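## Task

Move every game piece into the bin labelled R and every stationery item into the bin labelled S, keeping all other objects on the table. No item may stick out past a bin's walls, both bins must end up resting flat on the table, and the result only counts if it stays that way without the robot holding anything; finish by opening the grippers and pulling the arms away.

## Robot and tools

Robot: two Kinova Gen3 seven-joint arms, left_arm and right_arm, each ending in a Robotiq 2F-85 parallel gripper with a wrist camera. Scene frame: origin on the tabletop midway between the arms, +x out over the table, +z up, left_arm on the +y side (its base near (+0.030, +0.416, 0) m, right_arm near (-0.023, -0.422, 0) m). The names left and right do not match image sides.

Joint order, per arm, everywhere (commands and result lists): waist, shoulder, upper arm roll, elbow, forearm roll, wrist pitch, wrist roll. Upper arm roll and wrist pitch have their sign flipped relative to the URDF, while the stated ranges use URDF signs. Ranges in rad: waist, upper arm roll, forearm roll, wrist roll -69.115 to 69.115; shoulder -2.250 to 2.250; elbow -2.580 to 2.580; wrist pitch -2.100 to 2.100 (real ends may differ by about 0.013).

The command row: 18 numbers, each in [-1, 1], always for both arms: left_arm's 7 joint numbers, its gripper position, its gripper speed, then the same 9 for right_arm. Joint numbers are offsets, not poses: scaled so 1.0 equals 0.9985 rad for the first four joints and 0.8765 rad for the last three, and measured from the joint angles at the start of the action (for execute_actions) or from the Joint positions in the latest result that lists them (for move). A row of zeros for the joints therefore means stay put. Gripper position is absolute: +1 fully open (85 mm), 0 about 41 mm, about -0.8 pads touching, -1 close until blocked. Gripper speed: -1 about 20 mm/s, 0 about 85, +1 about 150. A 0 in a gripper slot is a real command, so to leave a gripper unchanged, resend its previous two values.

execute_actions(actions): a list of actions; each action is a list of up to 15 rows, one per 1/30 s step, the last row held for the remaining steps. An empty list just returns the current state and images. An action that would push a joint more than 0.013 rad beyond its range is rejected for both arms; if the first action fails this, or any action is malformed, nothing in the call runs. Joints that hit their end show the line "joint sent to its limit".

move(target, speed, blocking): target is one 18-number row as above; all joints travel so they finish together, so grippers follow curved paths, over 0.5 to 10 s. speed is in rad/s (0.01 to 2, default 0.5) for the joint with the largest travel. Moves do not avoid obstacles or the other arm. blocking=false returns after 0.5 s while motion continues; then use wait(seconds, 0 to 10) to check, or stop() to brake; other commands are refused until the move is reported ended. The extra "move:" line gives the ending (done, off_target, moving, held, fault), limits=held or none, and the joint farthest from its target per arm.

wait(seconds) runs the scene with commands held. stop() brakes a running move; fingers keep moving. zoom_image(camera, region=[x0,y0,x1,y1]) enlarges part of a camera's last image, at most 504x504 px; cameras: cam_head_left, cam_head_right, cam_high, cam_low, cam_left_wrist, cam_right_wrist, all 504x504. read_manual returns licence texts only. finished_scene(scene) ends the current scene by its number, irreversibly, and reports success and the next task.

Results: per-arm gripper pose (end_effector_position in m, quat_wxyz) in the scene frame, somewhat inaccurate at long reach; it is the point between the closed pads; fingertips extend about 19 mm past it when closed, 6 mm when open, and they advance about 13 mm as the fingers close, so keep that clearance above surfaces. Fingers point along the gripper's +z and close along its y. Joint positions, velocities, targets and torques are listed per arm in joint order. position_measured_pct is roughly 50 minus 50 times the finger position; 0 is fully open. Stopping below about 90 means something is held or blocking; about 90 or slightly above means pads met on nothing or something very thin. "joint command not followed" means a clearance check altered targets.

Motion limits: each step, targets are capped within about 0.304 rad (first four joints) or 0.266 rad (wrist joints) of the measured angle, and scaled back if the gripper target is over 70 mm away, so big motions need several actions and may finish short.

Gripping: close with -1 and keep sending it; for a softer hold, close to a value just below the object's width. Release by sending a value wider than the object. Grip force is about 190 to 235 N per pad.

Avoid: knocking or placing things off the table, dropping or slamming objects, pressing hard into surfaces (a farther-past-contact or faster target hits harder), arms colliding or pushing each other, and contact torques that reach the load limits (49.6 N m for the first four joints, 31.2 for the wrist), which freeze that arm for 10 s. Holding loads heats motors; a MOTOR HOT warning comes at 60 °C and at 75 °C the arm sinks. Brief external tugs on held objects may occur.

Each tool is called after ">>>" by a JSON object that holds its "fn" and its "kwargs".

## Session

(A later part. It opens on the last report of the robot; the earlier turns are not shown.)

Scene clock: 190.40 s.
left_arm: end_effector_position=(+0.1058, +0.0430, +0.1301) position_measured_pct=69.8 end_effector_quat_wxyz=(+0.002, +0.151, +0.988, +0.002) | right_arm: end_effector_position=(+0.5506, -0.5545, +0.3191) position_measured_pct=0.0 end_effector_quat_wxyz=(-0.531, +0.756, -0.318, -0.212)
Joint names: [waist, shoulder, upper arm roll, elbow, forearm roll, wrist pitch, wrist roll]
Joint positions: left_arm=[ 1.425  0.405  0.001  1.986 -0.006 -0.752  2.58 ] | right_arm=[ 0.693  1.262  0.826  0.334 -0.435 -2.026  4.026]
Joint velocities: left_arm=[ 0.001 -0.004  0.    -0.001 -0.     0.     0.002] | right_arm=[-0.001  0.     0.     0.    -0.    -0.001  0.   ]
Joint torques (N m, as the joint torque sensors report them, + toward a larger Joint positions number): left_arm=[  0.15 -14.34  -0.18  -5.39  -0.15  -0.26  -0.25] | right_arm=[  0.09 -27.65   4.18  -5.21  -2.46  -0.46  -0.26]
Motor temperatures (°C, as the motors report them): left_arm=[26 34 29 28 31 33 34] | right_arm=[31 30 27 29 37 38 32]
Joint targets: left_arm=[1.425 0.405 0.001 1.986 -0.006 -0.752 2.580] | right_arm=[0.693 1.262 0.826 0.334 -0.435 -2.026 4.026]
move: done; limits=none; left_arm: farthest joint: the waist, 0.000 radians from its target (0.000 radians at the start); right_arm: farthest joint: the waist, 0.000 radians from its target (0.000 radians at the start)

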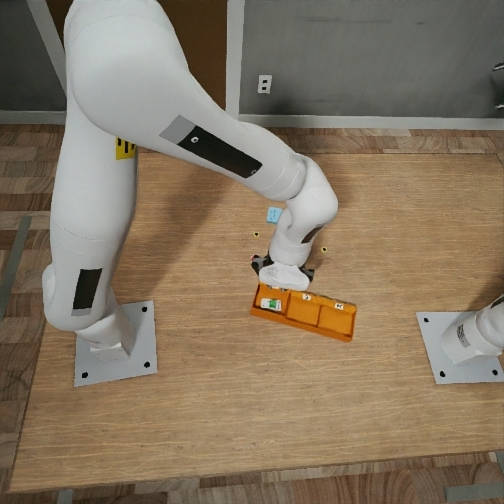

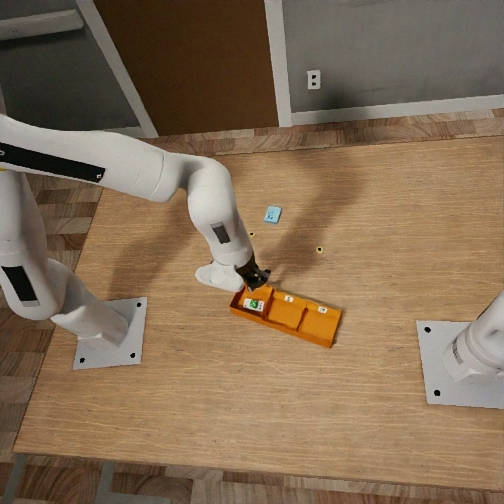

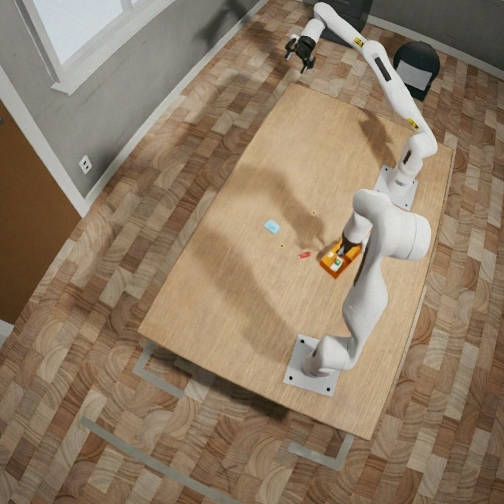

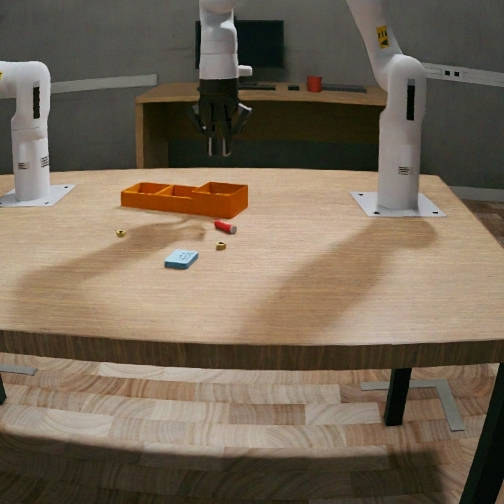

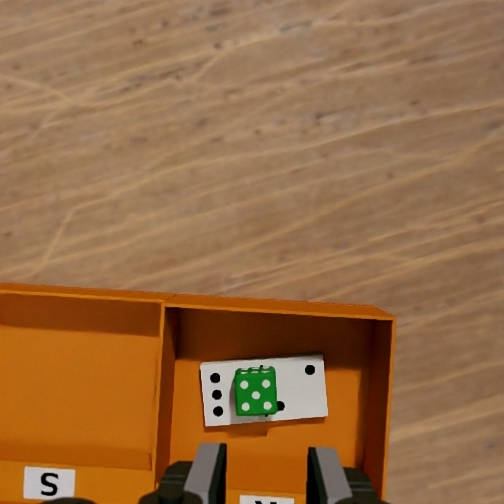

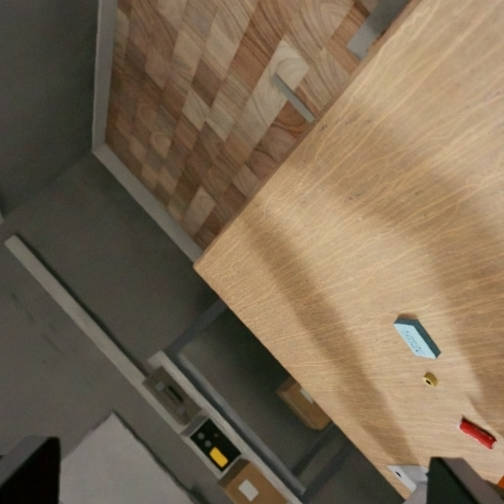

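>>> {"fn": "move", "kwargs": {"target": [-0.477,0.222,0,-0.494,0,-0.308,-0.6,0,0, 0,0,0,0,0,0,0,1,0], "speed": 0.9}}

Scene clock: 196.87 s.
left_arm: end_effector_position=(+0.3596, +0.0193, +0.1502) position_measured_pct=50.0 end_effector_quat_wxyz=(+0.002, +0.175, +0.985, +0.002) | right_arm: end_effector_position=(+0.5506, -0.5545, +0.3191) position_measured_pct=0.0 end_effector_quat_wxyz=(-0.531, +0.756, -0.318, -0.212)
Joint names: [waist, shoulder, upper arm roll, elbow, forearm roll, wrist pitch, wrist roll]
Joint positions: left_arm=[ 0.949  0.627  0.001  1.493 -0.006 -1.022  2.054] | right_arm=[ 0.693  1.262  0.826  0.334 -0.435 -2.026  4.026]
Joint velocities: left_arm=[-0.002  0.003 -0.001  0.     0.001 -0.001 -0.001] | right_arm=[-0.001  0.001 -0.    -0.001  0.002  0.001  0.   ]
Joint torques (N m, as the joint torque sensors report them, + toward a larger Joint positions number): left_arm=[  0.11 -19.59  -0.22  -7.02  -0.17  -0.29  -0.25] | right_arm=[  0.12 -27.62   4.17  -5.06  -2.43  -0.47  -0.3 ]
Motor temperatures (°C, as the motors report them): left_arm=[26 34 29 28 31 33 34] | right_arm=[31 30 27 29 37 38 32]
Joint targets: left_arm=[0.949 0.627 0.001 1.493 -0.006 -1.022 2.054] | right_arm=[0.693 1.262 0.826 0.334 -0.435 -2.026 4.026]
move: done; limits=none; left_arm: farthest joint: the waist, 0.001 radians from its target (0.477 radians at the start); right_arm: farthest joint: the waist, 0.000 radians from its target (0.000 radians at the start)

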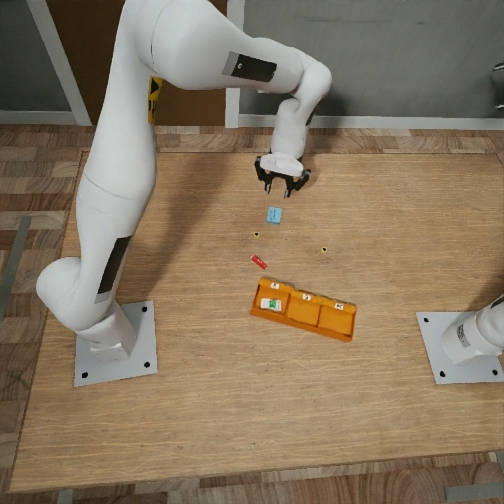

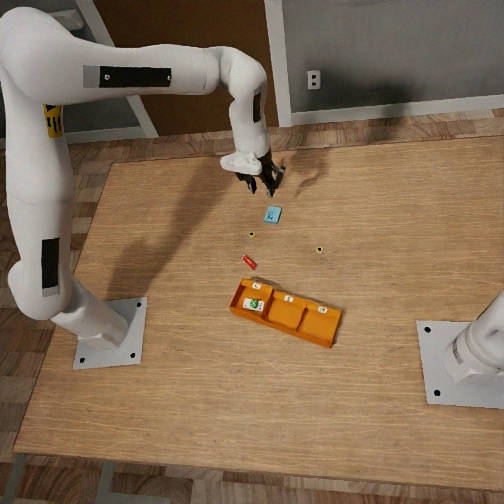

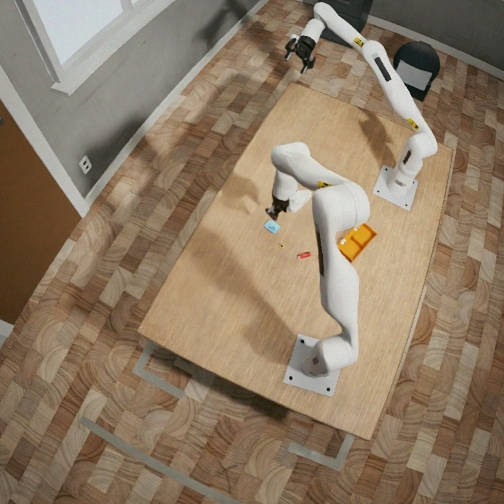

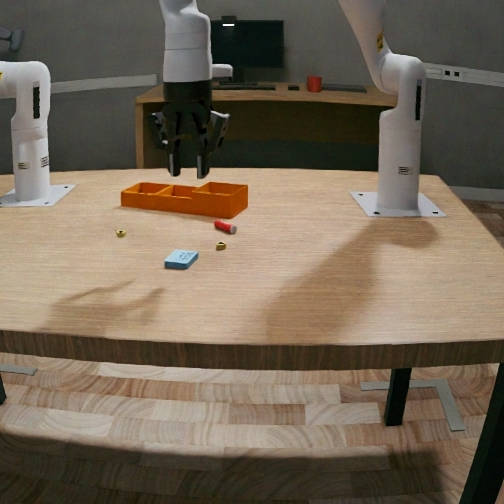

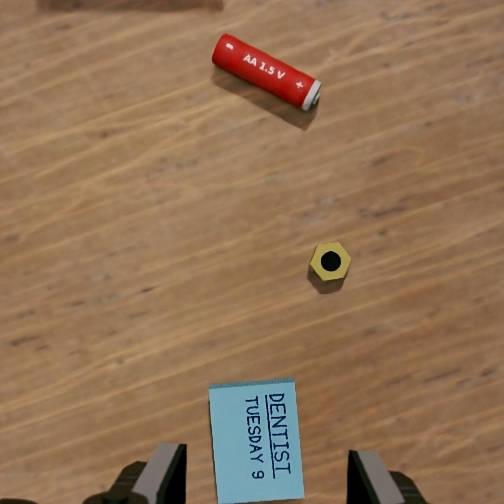

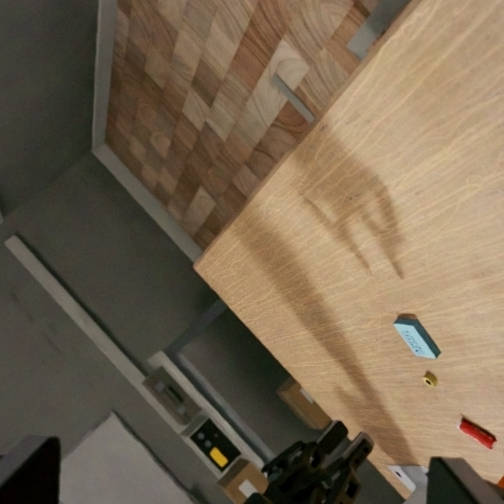

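>>> {"fn": "move", "kwargs": {"target": [-0.015,0.176,0,-0.015,0,0.185,0.063,0.15,0, 0,0,0,0,0,0,0,1,0]}}

Scene clock: 211.57 s.
left_arm: end_effector_position=(+0.3835, +0.0047, +0.0611) position_measured_pct=42.5 end_effector_quat_wxyz=(+0.002, +0.141, +0.990, +0.001) | right_arm: end_effector_position=(+0.5506, -0.5545, +0.3191) position_measured_pct=0.0 end_effector_quat_wxyz=(-0.531, +0.756, -0.318, -0.212)
Joint names: [waist, shoulder, upper arm roll, elbow, forearm roll, wrist pitch, wrist roll]
Joint positions: left_arm=[ 0.934  0.802  0.001  1.478 -0.006 -0.859  2.11 ] | right_arm=[ 0.693  1.262  0.826  0.334 -0.435 -2.026  4.026]
Joint velocities: left_arm=[ 0.001  0.003 -0.001  0.001 -0.001 -0.001  0.002] | right_arm=[ 0.001 -0.     0.    -0.002  0.001 -0.001  0.   ]
Joint torques (N m, as the joint torque sensors report them, + toward a larger Joint positions number): left_arm=[  0.12 -21.02  -0.31  -6.4   -0.16  -0.2   -0.29] | right_arm=[ -0.01 -27.74   4.02  -5.23  -2.44  -0.5   -0.33]
Motor temperatures (°C, as the motors report them): left_arm=[26 34 29 28 31 33 34] | right_arm=[31 30 27 29 37 38 32]
Joint targets: left_arm=[0.934 0.803 0.001 1.478 -0.006 -0.859 2.110] | right_arm=[0.693 1.262 0.826 0.334 -0.435 -2.026 4.026]
move: done; limits=none; left_arm: farthest joint: the waist, 0.000 radians from its target (0.015 radians at the start); right_arm: farthest joint: the waist, 0.000 radians from its target (0.000 radians at the start)

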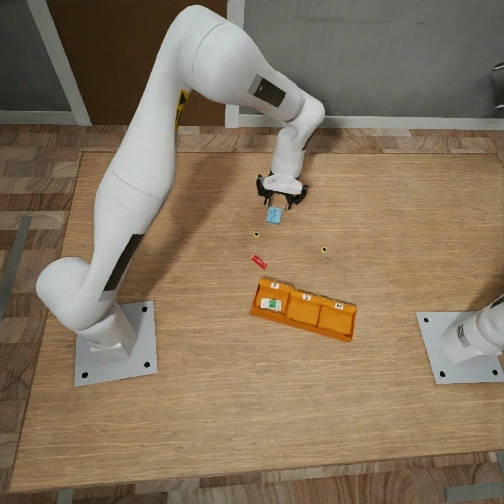

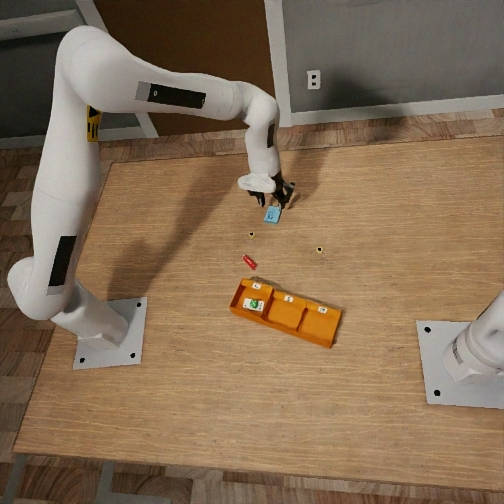

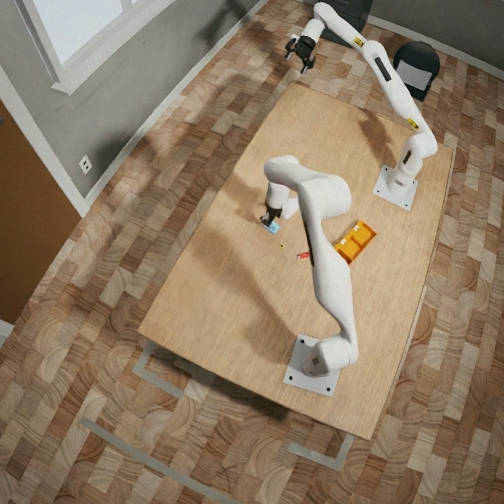

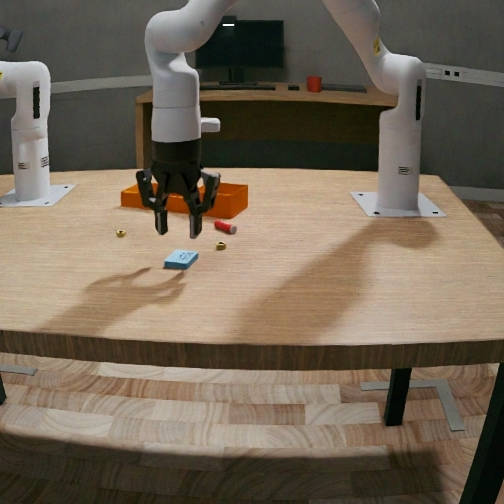

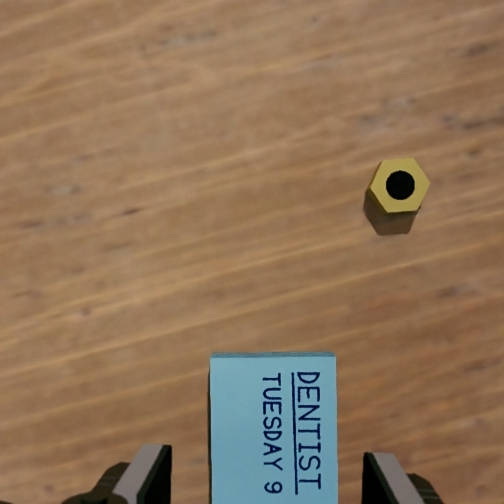

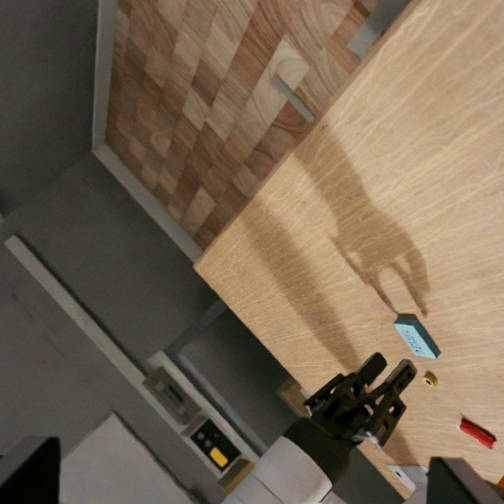

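>>> {"fn": "move", "kwargs": {"target": [0,0.068,0,0.021,0,0.1,0,0.15,0, 0,0,0,0,0,0,0,1,0], "speed": 0.2}}

>>> {"fn": "move", "kwargs": {"target": [0,0,0,0,0,0,0,-1,0, 0,0,0,0,0,0,0,1,0]}}

Scene clock: 216.13 s.
left_arm: end_effector_position=(+0.3832, +0.0049, +0.0197) position_measured_pct=42.5 end_effector_quat_wxyz=(+0.002, +0.141, +0.990, +0.002) | right_arm: end_effector_position=(+0.5506, -0.5545, +0.3191) position_measured_pct=0.0 end_effector_quat_wxyz=(-0.531, +0.756, -0.318, -0.212)
Joint names: [waist, shoulder, upper arm roll, elbow, forearm roll, wrist pitch, wrist roll]
Joint positions: left_arm=[ 0.934  0.87   0.001  1.499 -0.006 -0.772  2.11 ] | right_arm=[ 0.693  1.262  0.826  0.334 -0.435 -2.026  4.026]
Joint velocities: left_arm=[-0.     0.003  0.     0.001  0.002 -0.     0.001] | right_arm=[-0.    -0.     0.    -0.     0.001  0.     0.   ]
Joint torques (N m, as the joint torque sensors report them, + toward a larger Joint positions number): left_arm=[  0.12 -21.92  -0.46  -5.62  -0.19  -0.21  -0.26] | right_arm=[  0.11 -27.59   4.26  -5.19  -2.37  -0.45  -0.36]
Motor temperatures (°C, as the motors report them): left_arm=[26 34 29 28 31 33 34] | right_arm=[31 30 27 29 37 38 32]
Joint targets: left_arm=[0.934 0.870 0.001 1.499 -0.006 -0.772 2.110] | right_arm=[0.693 1.262 0.826 0.334 -0.435 -2.026 4.026]
move: done; limits=none; left_arm: farthest joint: the waist, 0.000 radians from its target (0.000 radians at the start); right_arm: farthest joint: the waist, 0.000 radians from its target (0.000 radians at the start)

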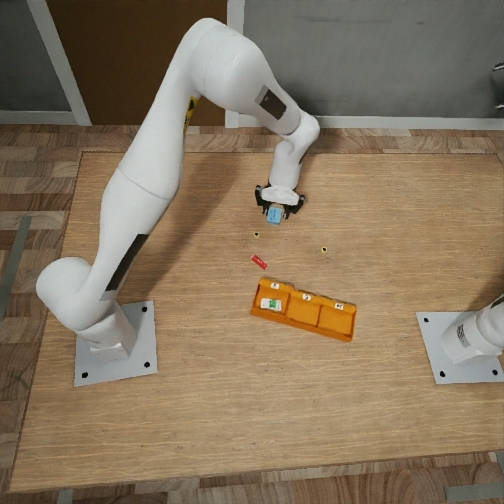

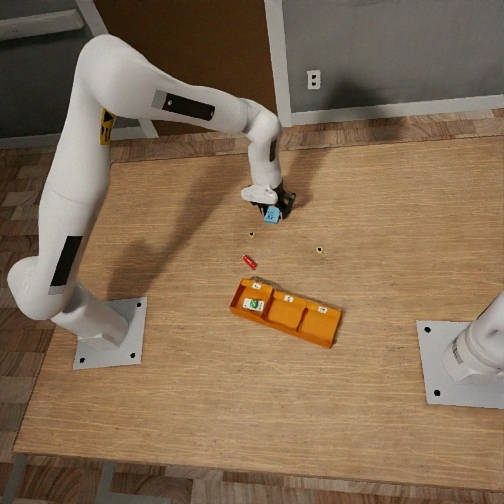

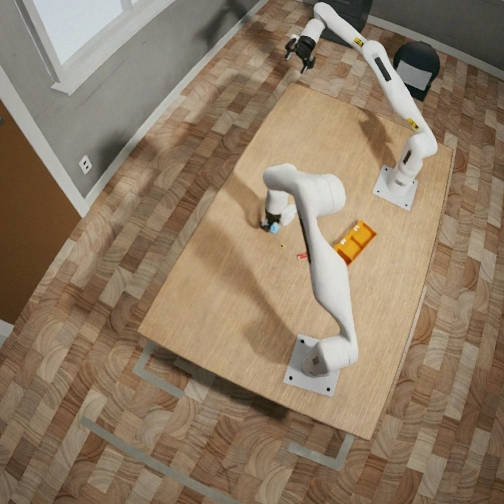

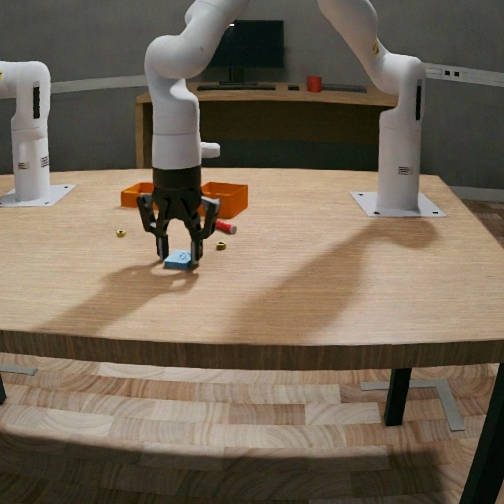

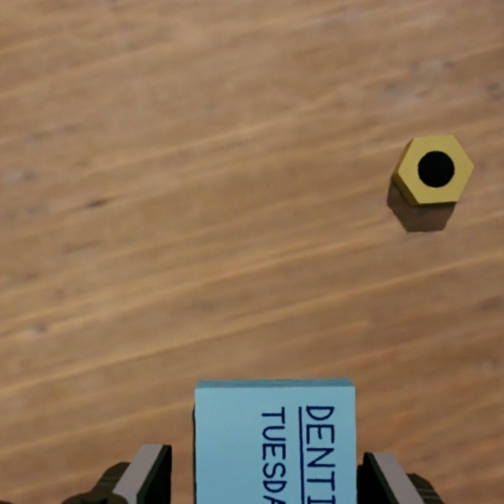

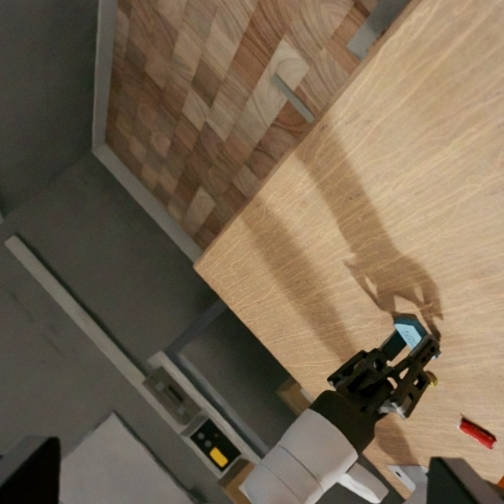

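Scene clock: 216.63 s.
left_arm: end_effector_position=(+0.3835, +0.0046, +0.0206) position_measured_pct=58.3 end_effector_quat_wxyz=(+0.002, +0.141, +0.990, +0.001) | right_arm: end_effector_position=(+0.5506, -0.5545, +0.3191) position_measured_pct=0.0 end_effector_quat_wxyz=(-0.531, +0.756, -0.318, -0.212)
Joint names: [waist, shoulder, upper arm roll, elbow, forearm roll, wrist pitch, wrist roll]
Joint positions: left_arm=[ 0.934  0.868  0.001  1.499 -0.006 -0.772  2.11 ] | right_arm=[ 0.693  1.262  0.826  0.334 -0.435 -2.026  4.026]
Joint velocities: left_arm=[-0.     0.003  0.001  0.001 -0.001  0.001  0.   ] | right_arm=[-0.    -0.001 -0.    -0.    -0.     0.001 -0.   ]
Joint torques (N m, as the joint torque sensors report them, + toward a larger Joint positions number): left_arm=[ -0.07 -20.51  -0.39  -5.38  -0.11   0.09  -0.29] | right_arm=[  0.02 -27.62   4.12  -5.15  -2.36  -0.48  -0.36]
Motor temperatures (°C, as the motors report them): left_arm=[26 34 29 28 31 33 34] | right_arm=[31 30 27 29 37 38 32]
Joint targets: left_arm=[0.934 0.870 0.001 1.499 -0.006 -0.772 2.110] | right_arm=[0.693 1.262 0.826 0.334 -0.435 -2.026 4.026]
move: done; limits=none; left_arm: farthest joint: the shoulder, 0.002 radians from its target (0.000 radians at the start); right_arm: farthest joint: the waist, 0.000 radians from its target (0.000 radians at the start)

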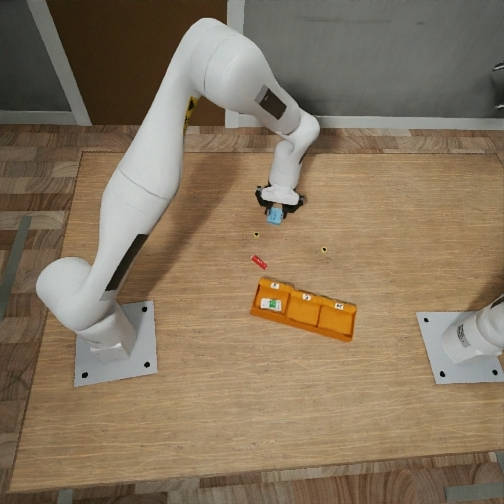

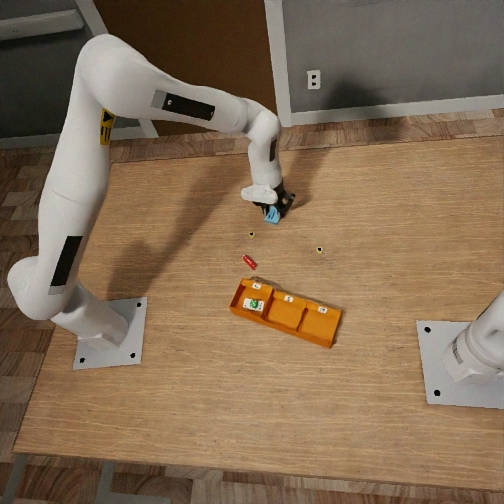

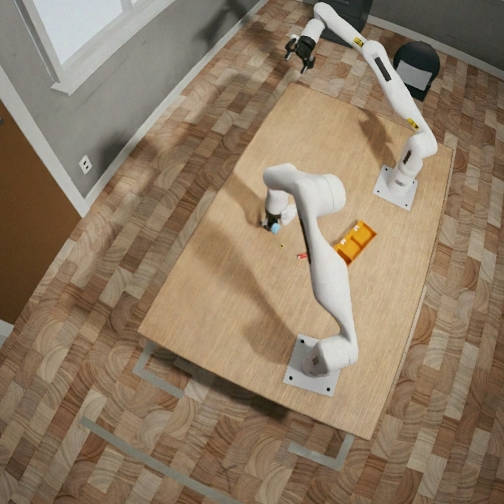

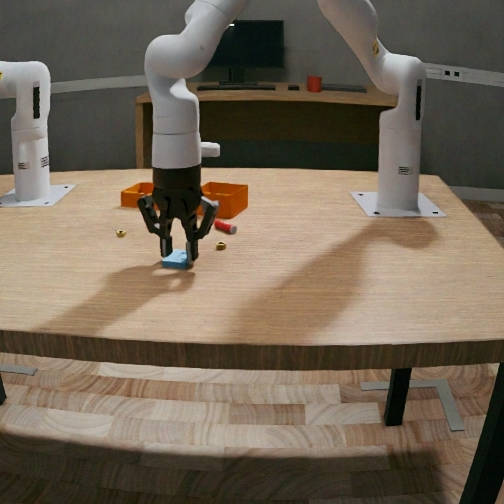

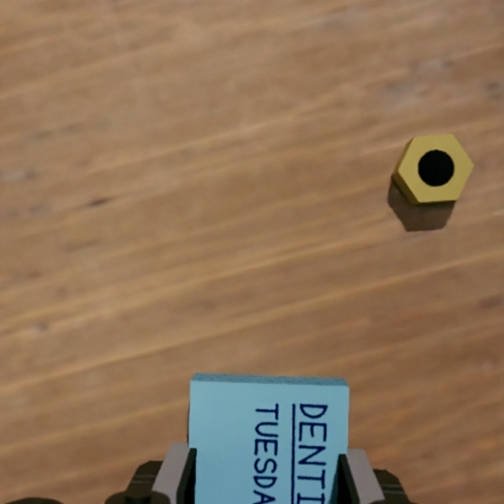

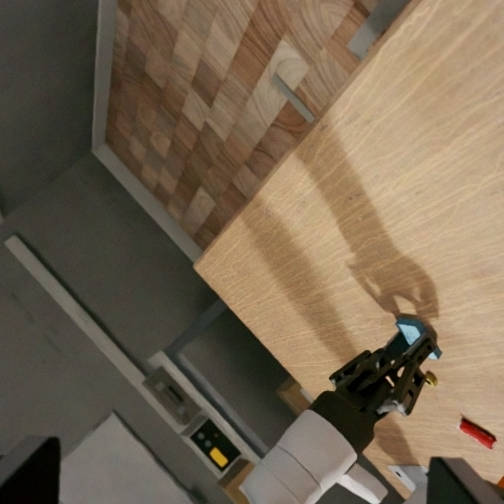

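>>> {"fn": "move", "kwargs": {"target": [0,-0.187,0,-0.111,0,-0.343,0,-1,0, 0,0,0,0,0,0,0,1,0], "speed": 0.7}}

>>> {"fn": "move", "kwargs": {"target": [0.589,-0.149,0,0.366,0,0.246,0.647,-1,0, 0,0,0,0,0,0,0,1,0], "speed": 0.8}}

Scene clock: 225.93 s.
left_arm: end_effector_position=(+0.3832, +0.0054, +0.1497) position_measured_pct=58.3 end_effector_quat_wxyz=(+0.001, +0.141, +0.990, +0.003) | right_arm: end_effector_position=(+0.5506, -0.5545, +0.3191) position_measured_pct=0.0 end_effector_quat_wxyz=(-0.531, +0.756, -0.318, -0.212)
Joint names: [waist, shoulder, upper arm roll, elbow, forearm roll, wrist pitch, wrist roll]
Joint positions: left_arm=[ 0.934  0.682  0.001  1.388 -0.006 -1.073  2.11 ] | right_arm=[ 0.693  1.262  0.826  0.334 -0.435 -2.026  4.026]
Joint velocities: left_arm=[ 0.    -0.003  0.    -0.     0.    -0.    -0.   ] | right_arm=[-0.    -0.    -0.    -0.    -0.    -0.001  0.   ]
Joint torques (N m, as the joint torque sensors report them, + toward a larger Joint positions number): left_arm=[  0.15 -20.97  -0.27  -7.25  -0.2   -0.25  -0.22] | right_arm=[  0.11 -27.58   4.11  -5.17  -2.39  -0.4   -0.36]
Motor temperatures (°C, as the motors report them): left_arm=[26 34 29 28 31 33 34] | right_arm=[31 31 27 29 37 38 32]
Joint targets: left_arm=[0.934 0.682 0.001 1.388 -0.006 -1.073 2.110] | right_arm=[0.693 1.262 0.826 0.334 -0.435 -2.026 4.026]
move: done; limits=none; left_arm: farthest joint: the shoulder, 0.001 radians from its target (0.187 radians at the start); right_arm: farthest joint: the waist, 0.000 radians from its target (0.000 radians at the start)

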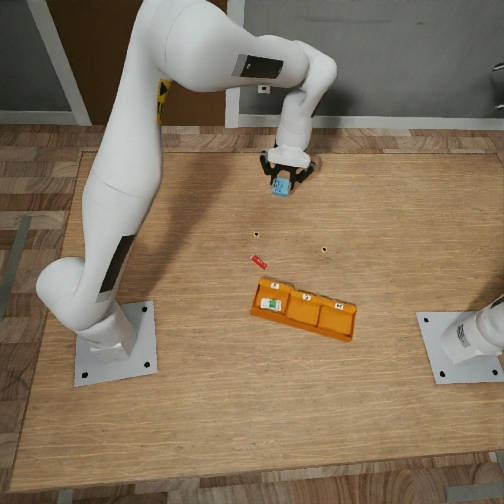

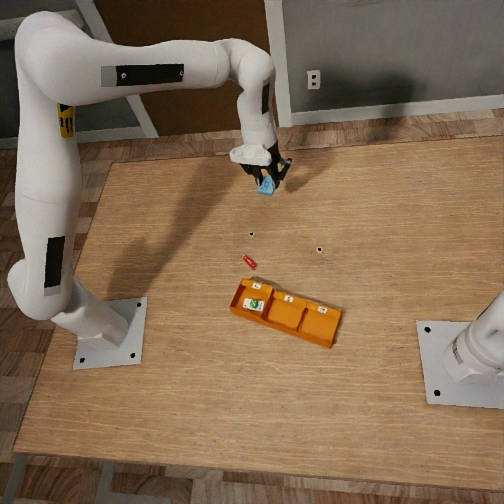

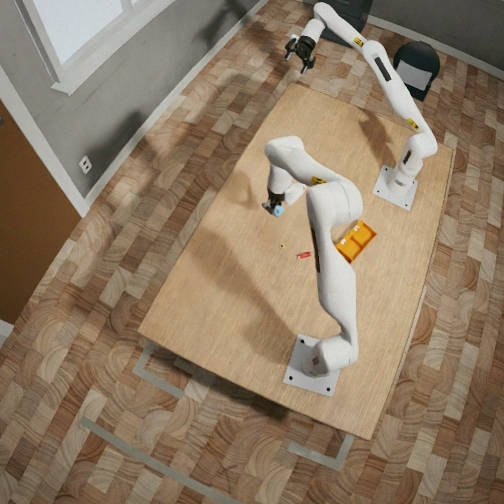

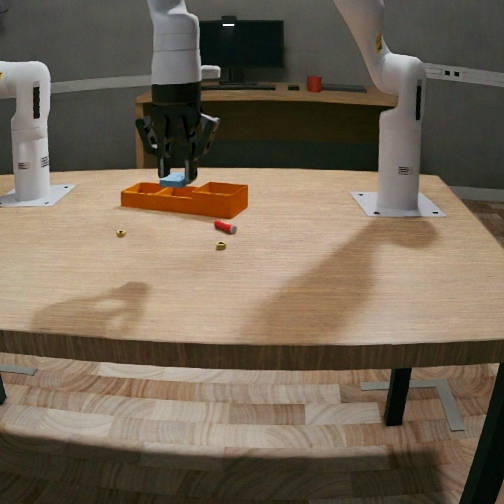

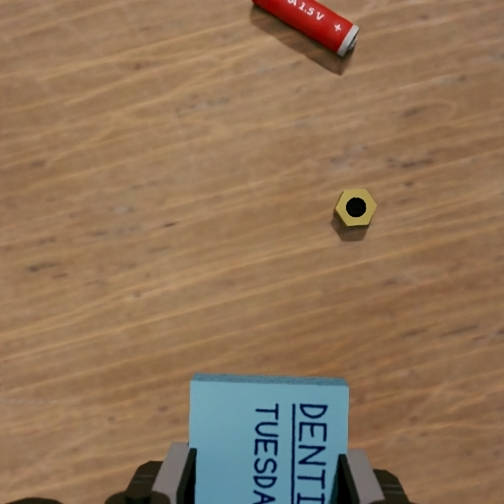

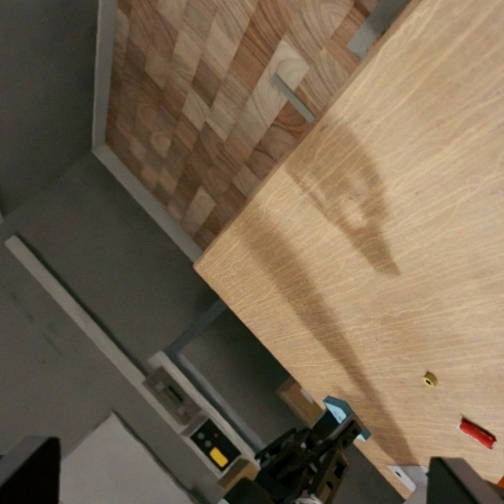

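Scene clock: 227.37 s.
left_arm: end_effector_position=(+0.0812, -0.0322, +0.1296) position_measured_pct=58.3 end_effector_quat_wxyz=(+0.002, +0.151, +0.988, +0.002) | right_arm: end_effector_position=(+0.5506, -0.5545, +0.3191) position_measured_pct=0.0 end_effector_quat_wxyz=(-0.531, +0.756, -0.318, -0.212)
Joint names: [waist, shoulder, upper arm roll, elbow, forearm roll, wrist pitch, wrist roll]
Joint positions: left_arm=[ 1.522  0.533  0.001  1.753 -0.006 -0.857  2.677] | right_arm=[ 0.693  1.262  0.826  0.334 -0.435 -2.026  4.026]
Joint velocities: left_arm=[ 0.003  0.     0.001 -0.     0.001 -0.    -0.002] | right_arm=[-0.001  0.     0.     0.001  0.    -0.001 -0.   ]
Joint torques (N m, as the joint torque sensors report them, + toward a larger Joint positions number): left_arm=[ -0.2  -17.19  -0.26  -6.17  -0.11  -0.3   -0.26] | right_arm=[  0.11 -27.56   4.17  -5.17  -2.41  -0.47  -0.36]
Motor temperatures (°C, as the motors report them): left_arm=[26 34 29 28 31 33 34] | right_arm=[31 31 27 29 37 38 32]
Joint targets: left_arm=[1.523 0.533 0.001 1.753 -0.006 -0.857 2.677] | right_arm=[0.693 1.262 0.826 0.334 -0.435 -2.026 4.026]
move: done; limits=none; left_arm: farthest joint: the waist, 0.000 radians from its target (0.588 radians at the start); right_arm: farthest joint: the waist, 0.000 radians from its target (0.000 radians at the start)

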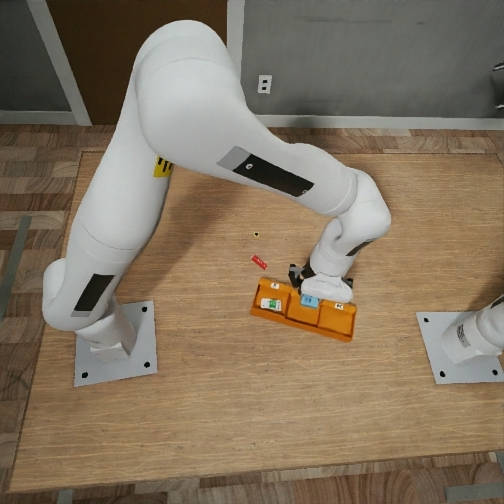

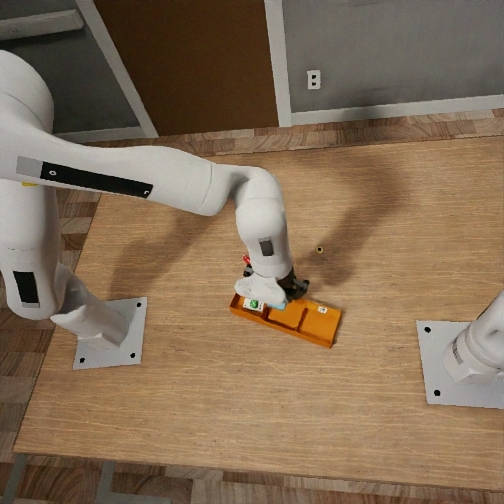

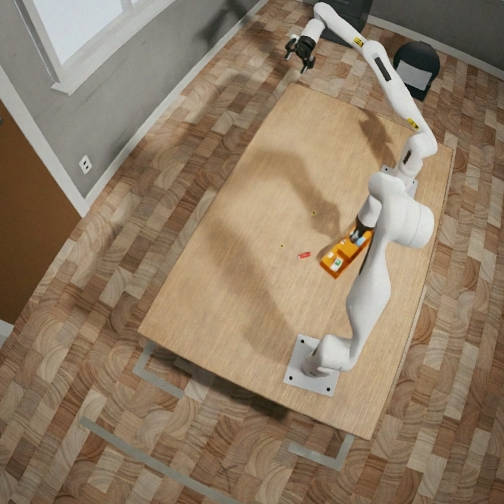

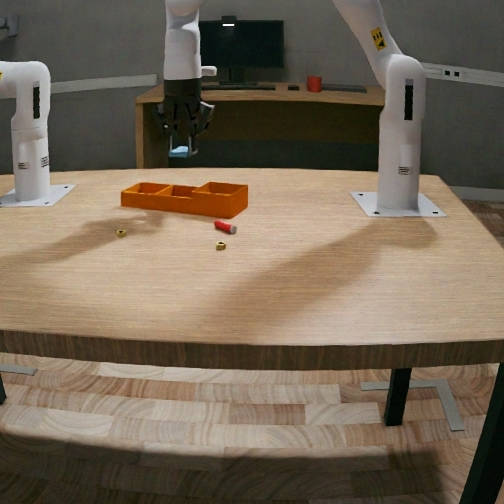

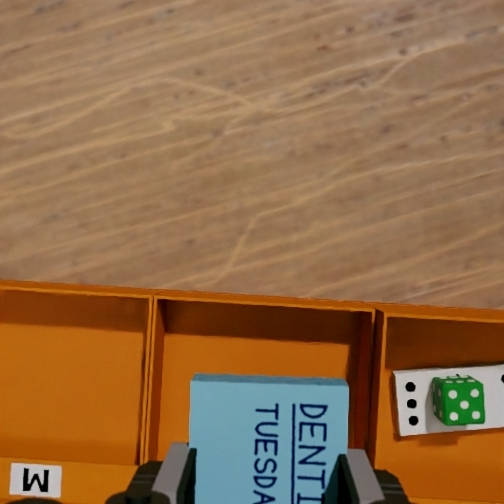

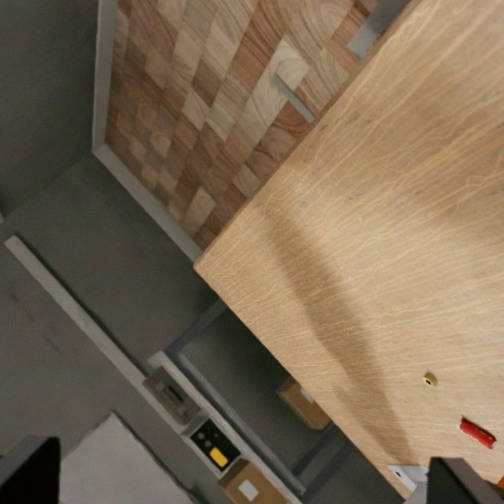

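>>> {"fn": "move", "kwargs": {"target": [0.011,0.12,0,0.071,0,0.219,0.012,-1,0, 0,0,0,0,0,0,0,1,0], "speed": 0.4}}

Scene clock: 234.43 s.
left_arm: end_effector_position=(+0.0758, -0.0316, +0.0603) position_measured_pct=58.3 end_effector_quat_wxyz=(+0.002, +0.152, +0.988, +0.001) | right_arm: end_effector_position=(+0.5506, -0.5545, +0.3191) position_measured_pct=0.0 end_effector_quat_wxyz=(-0.531, +0.756, -0.318, -0.212)
Joint names: [waist, shoulder, upper arm roll, elbow, forearm roll, wrist pitch, wrist roll]
Joint positions: left_arm=[ 1.533  0.653  0.001  1.824 -0.006 -0.665  2.687] | right_arm=[ 0.693  1.262  0.826  0.334 -0.435 -2.026  4.026]
Joint velocities: left_arm=[ 0.     0.001  0.    -0.     0.001  0.001  0.   ] | right_arm=[-0.    -0.001  0.    -0.002  0.001  0.002  0.   ]
Joint torques (N m, as the joint torque sensors report them, + toward a larger Joint positions number): left_arm=[  0.1  -17.76  -0.27  -4.96  -0.14  -0.24  -0.25] | right_arm=[  0.05 -27.55   4.14  -5.12  -2.44  -0.49  -0.34]
Motor temperatures (°C, as the motors report them): left_arm=[26 34 29 28 31 33 34] | right_arm=[31 31 27 29 37 38 32]
Joint targets: left_arm=[1.533 0.653 0.001 1.824 -0.006 -0.665 2.687] | right_arm=[0.693 1.262 0.826 0.334 -0.435 -2.026 4.026]
move: done; limits=none; left_arm: farthest joint: the waist, 0.000 radians from its target (0.010 radians at the start); right_arm: farthest joint: the waist, 0.000 radians from its target (0.000 radians at the start)

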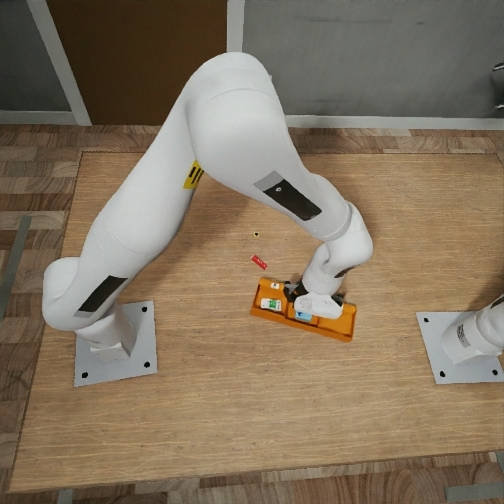

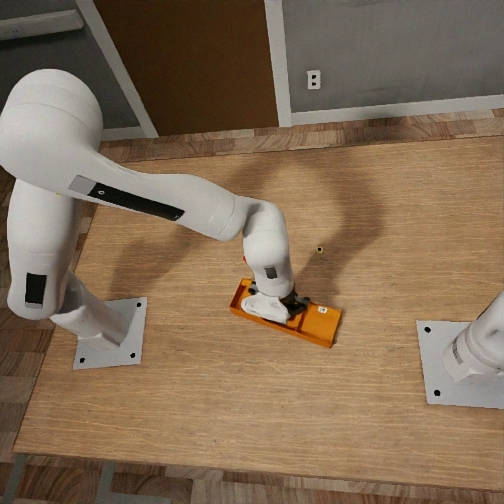

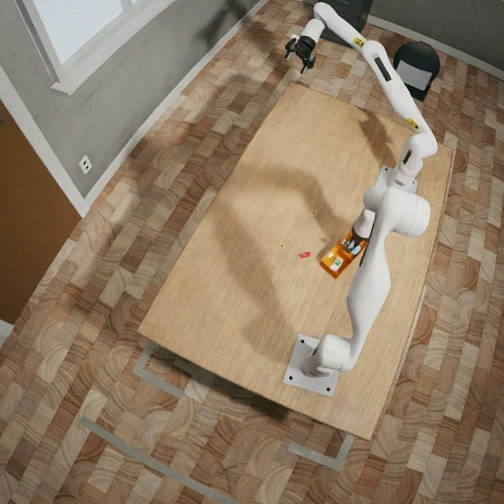

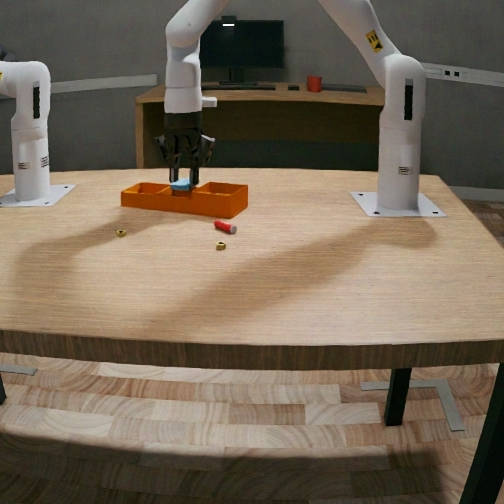

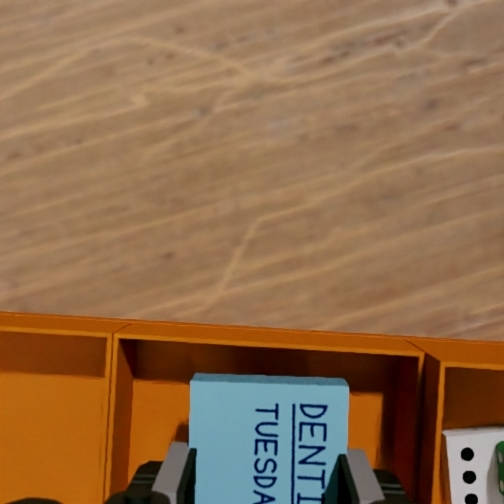

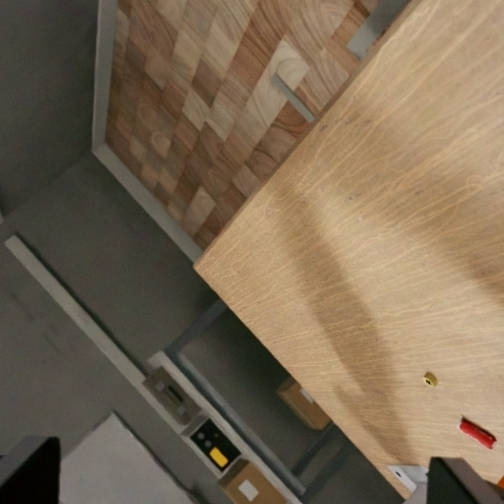

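>>> {"fn": "move", "kwargs": {"target": [0,0.049,0,0.015,0,0.073,0,-1,0, 0,0,0,0,0,0,0,1,0], "speed": 0.1}}

Scene clock: 239.73 s.
left_arm: end_effector_position=(+0.0757, -0.0315, +0.0356) position_measured_pct=58.3 end_effector_quat_wxyz=(+0.002, +0.152, +0.988, +0.001) | right_arm: end_effector_position=(+0.5506, -0.5545, +0.3191) position_measured_pct=0.0 end_effector_quat_wxyz=(-0.531, +0.756, -0.318, -0.212)
Joint names: [waist, shoulder, upper arm roll, elbow, forearm roll, wrist pitch, wrist roll]
Joint positions: left_arm=[ 1.533  0.702  0.001  1.839 -0.006 -0.601  2.687] | right_arm=[ 0.693  1.262  0.826  0.334 -0.435 -2.026  4.026]
Joint velocities: left_arm=[ 0.001  0.003 -0.001  0.001  0.     0.001  0.001] | right_arm=[-0.    -0.     0.     0.001  0.002  0.001  0.   ]
Joint torques (N m, as the joint torque sensors report them, + toward a larger Joint positions number): left_arm=[  0.17 -18.07  -0.34  -4.44  -0.13  -0.15  -0.19] | right_arm=[  0.09 -27.62   4.04  -5.22  -2.43  -0.38  -0.23]
Motor temperatures (°C, as the motors report them): left_arm=[26 34 29 28 31 33 34] | right_arm=[31 31 27 29 37 38 32]
Joint targets: left_arm=[1.533 0.702 0.001 1.839 -0.006 -0.601 2.687] | right_arm=[0.693 1.262 0.826 0.334 -0.435 -2.026 4.026]
move: done; limits=none; left_arm: farthest joint: the waist, 0.000 radians from its target (0.000 radians at the start); right_arm: farthest joint: the waist, 0.000 radians from its target (0.000 radians at the start)

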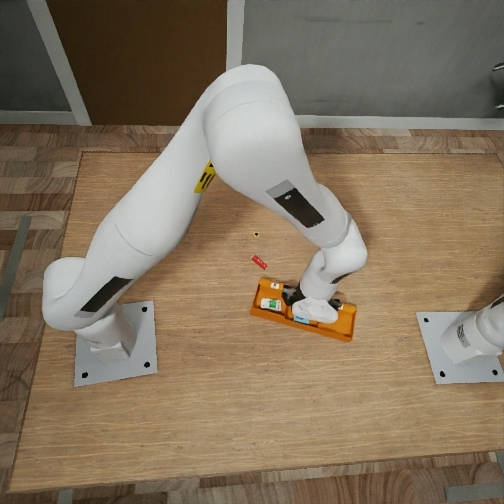

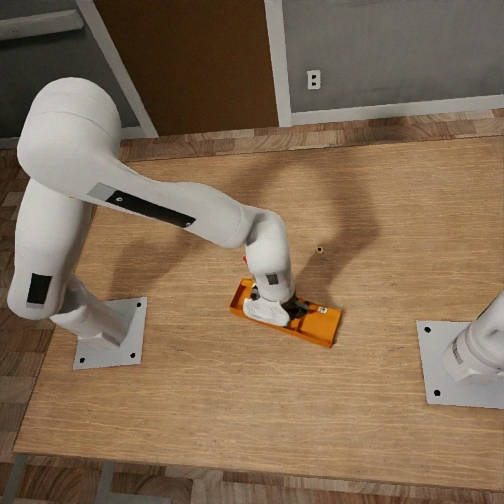

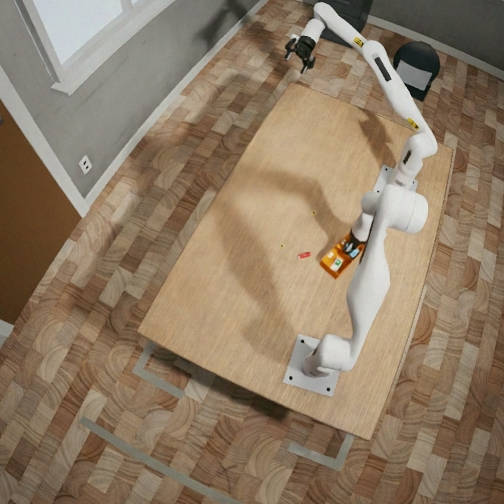

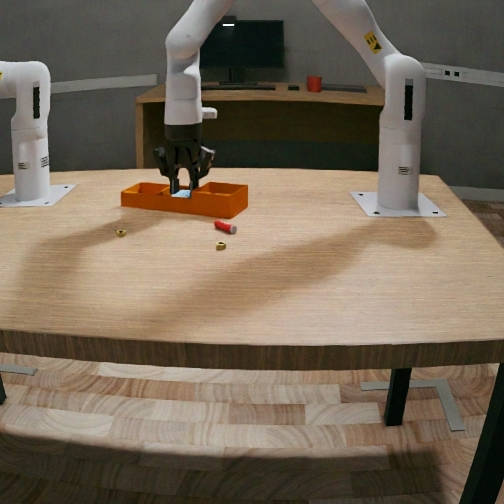

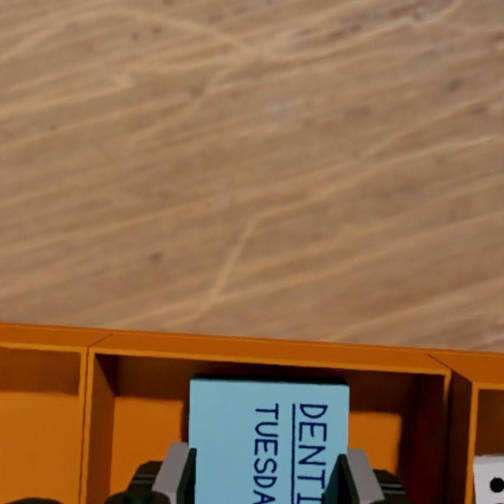

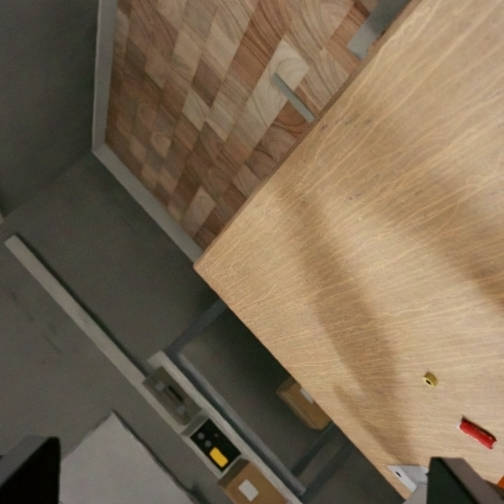

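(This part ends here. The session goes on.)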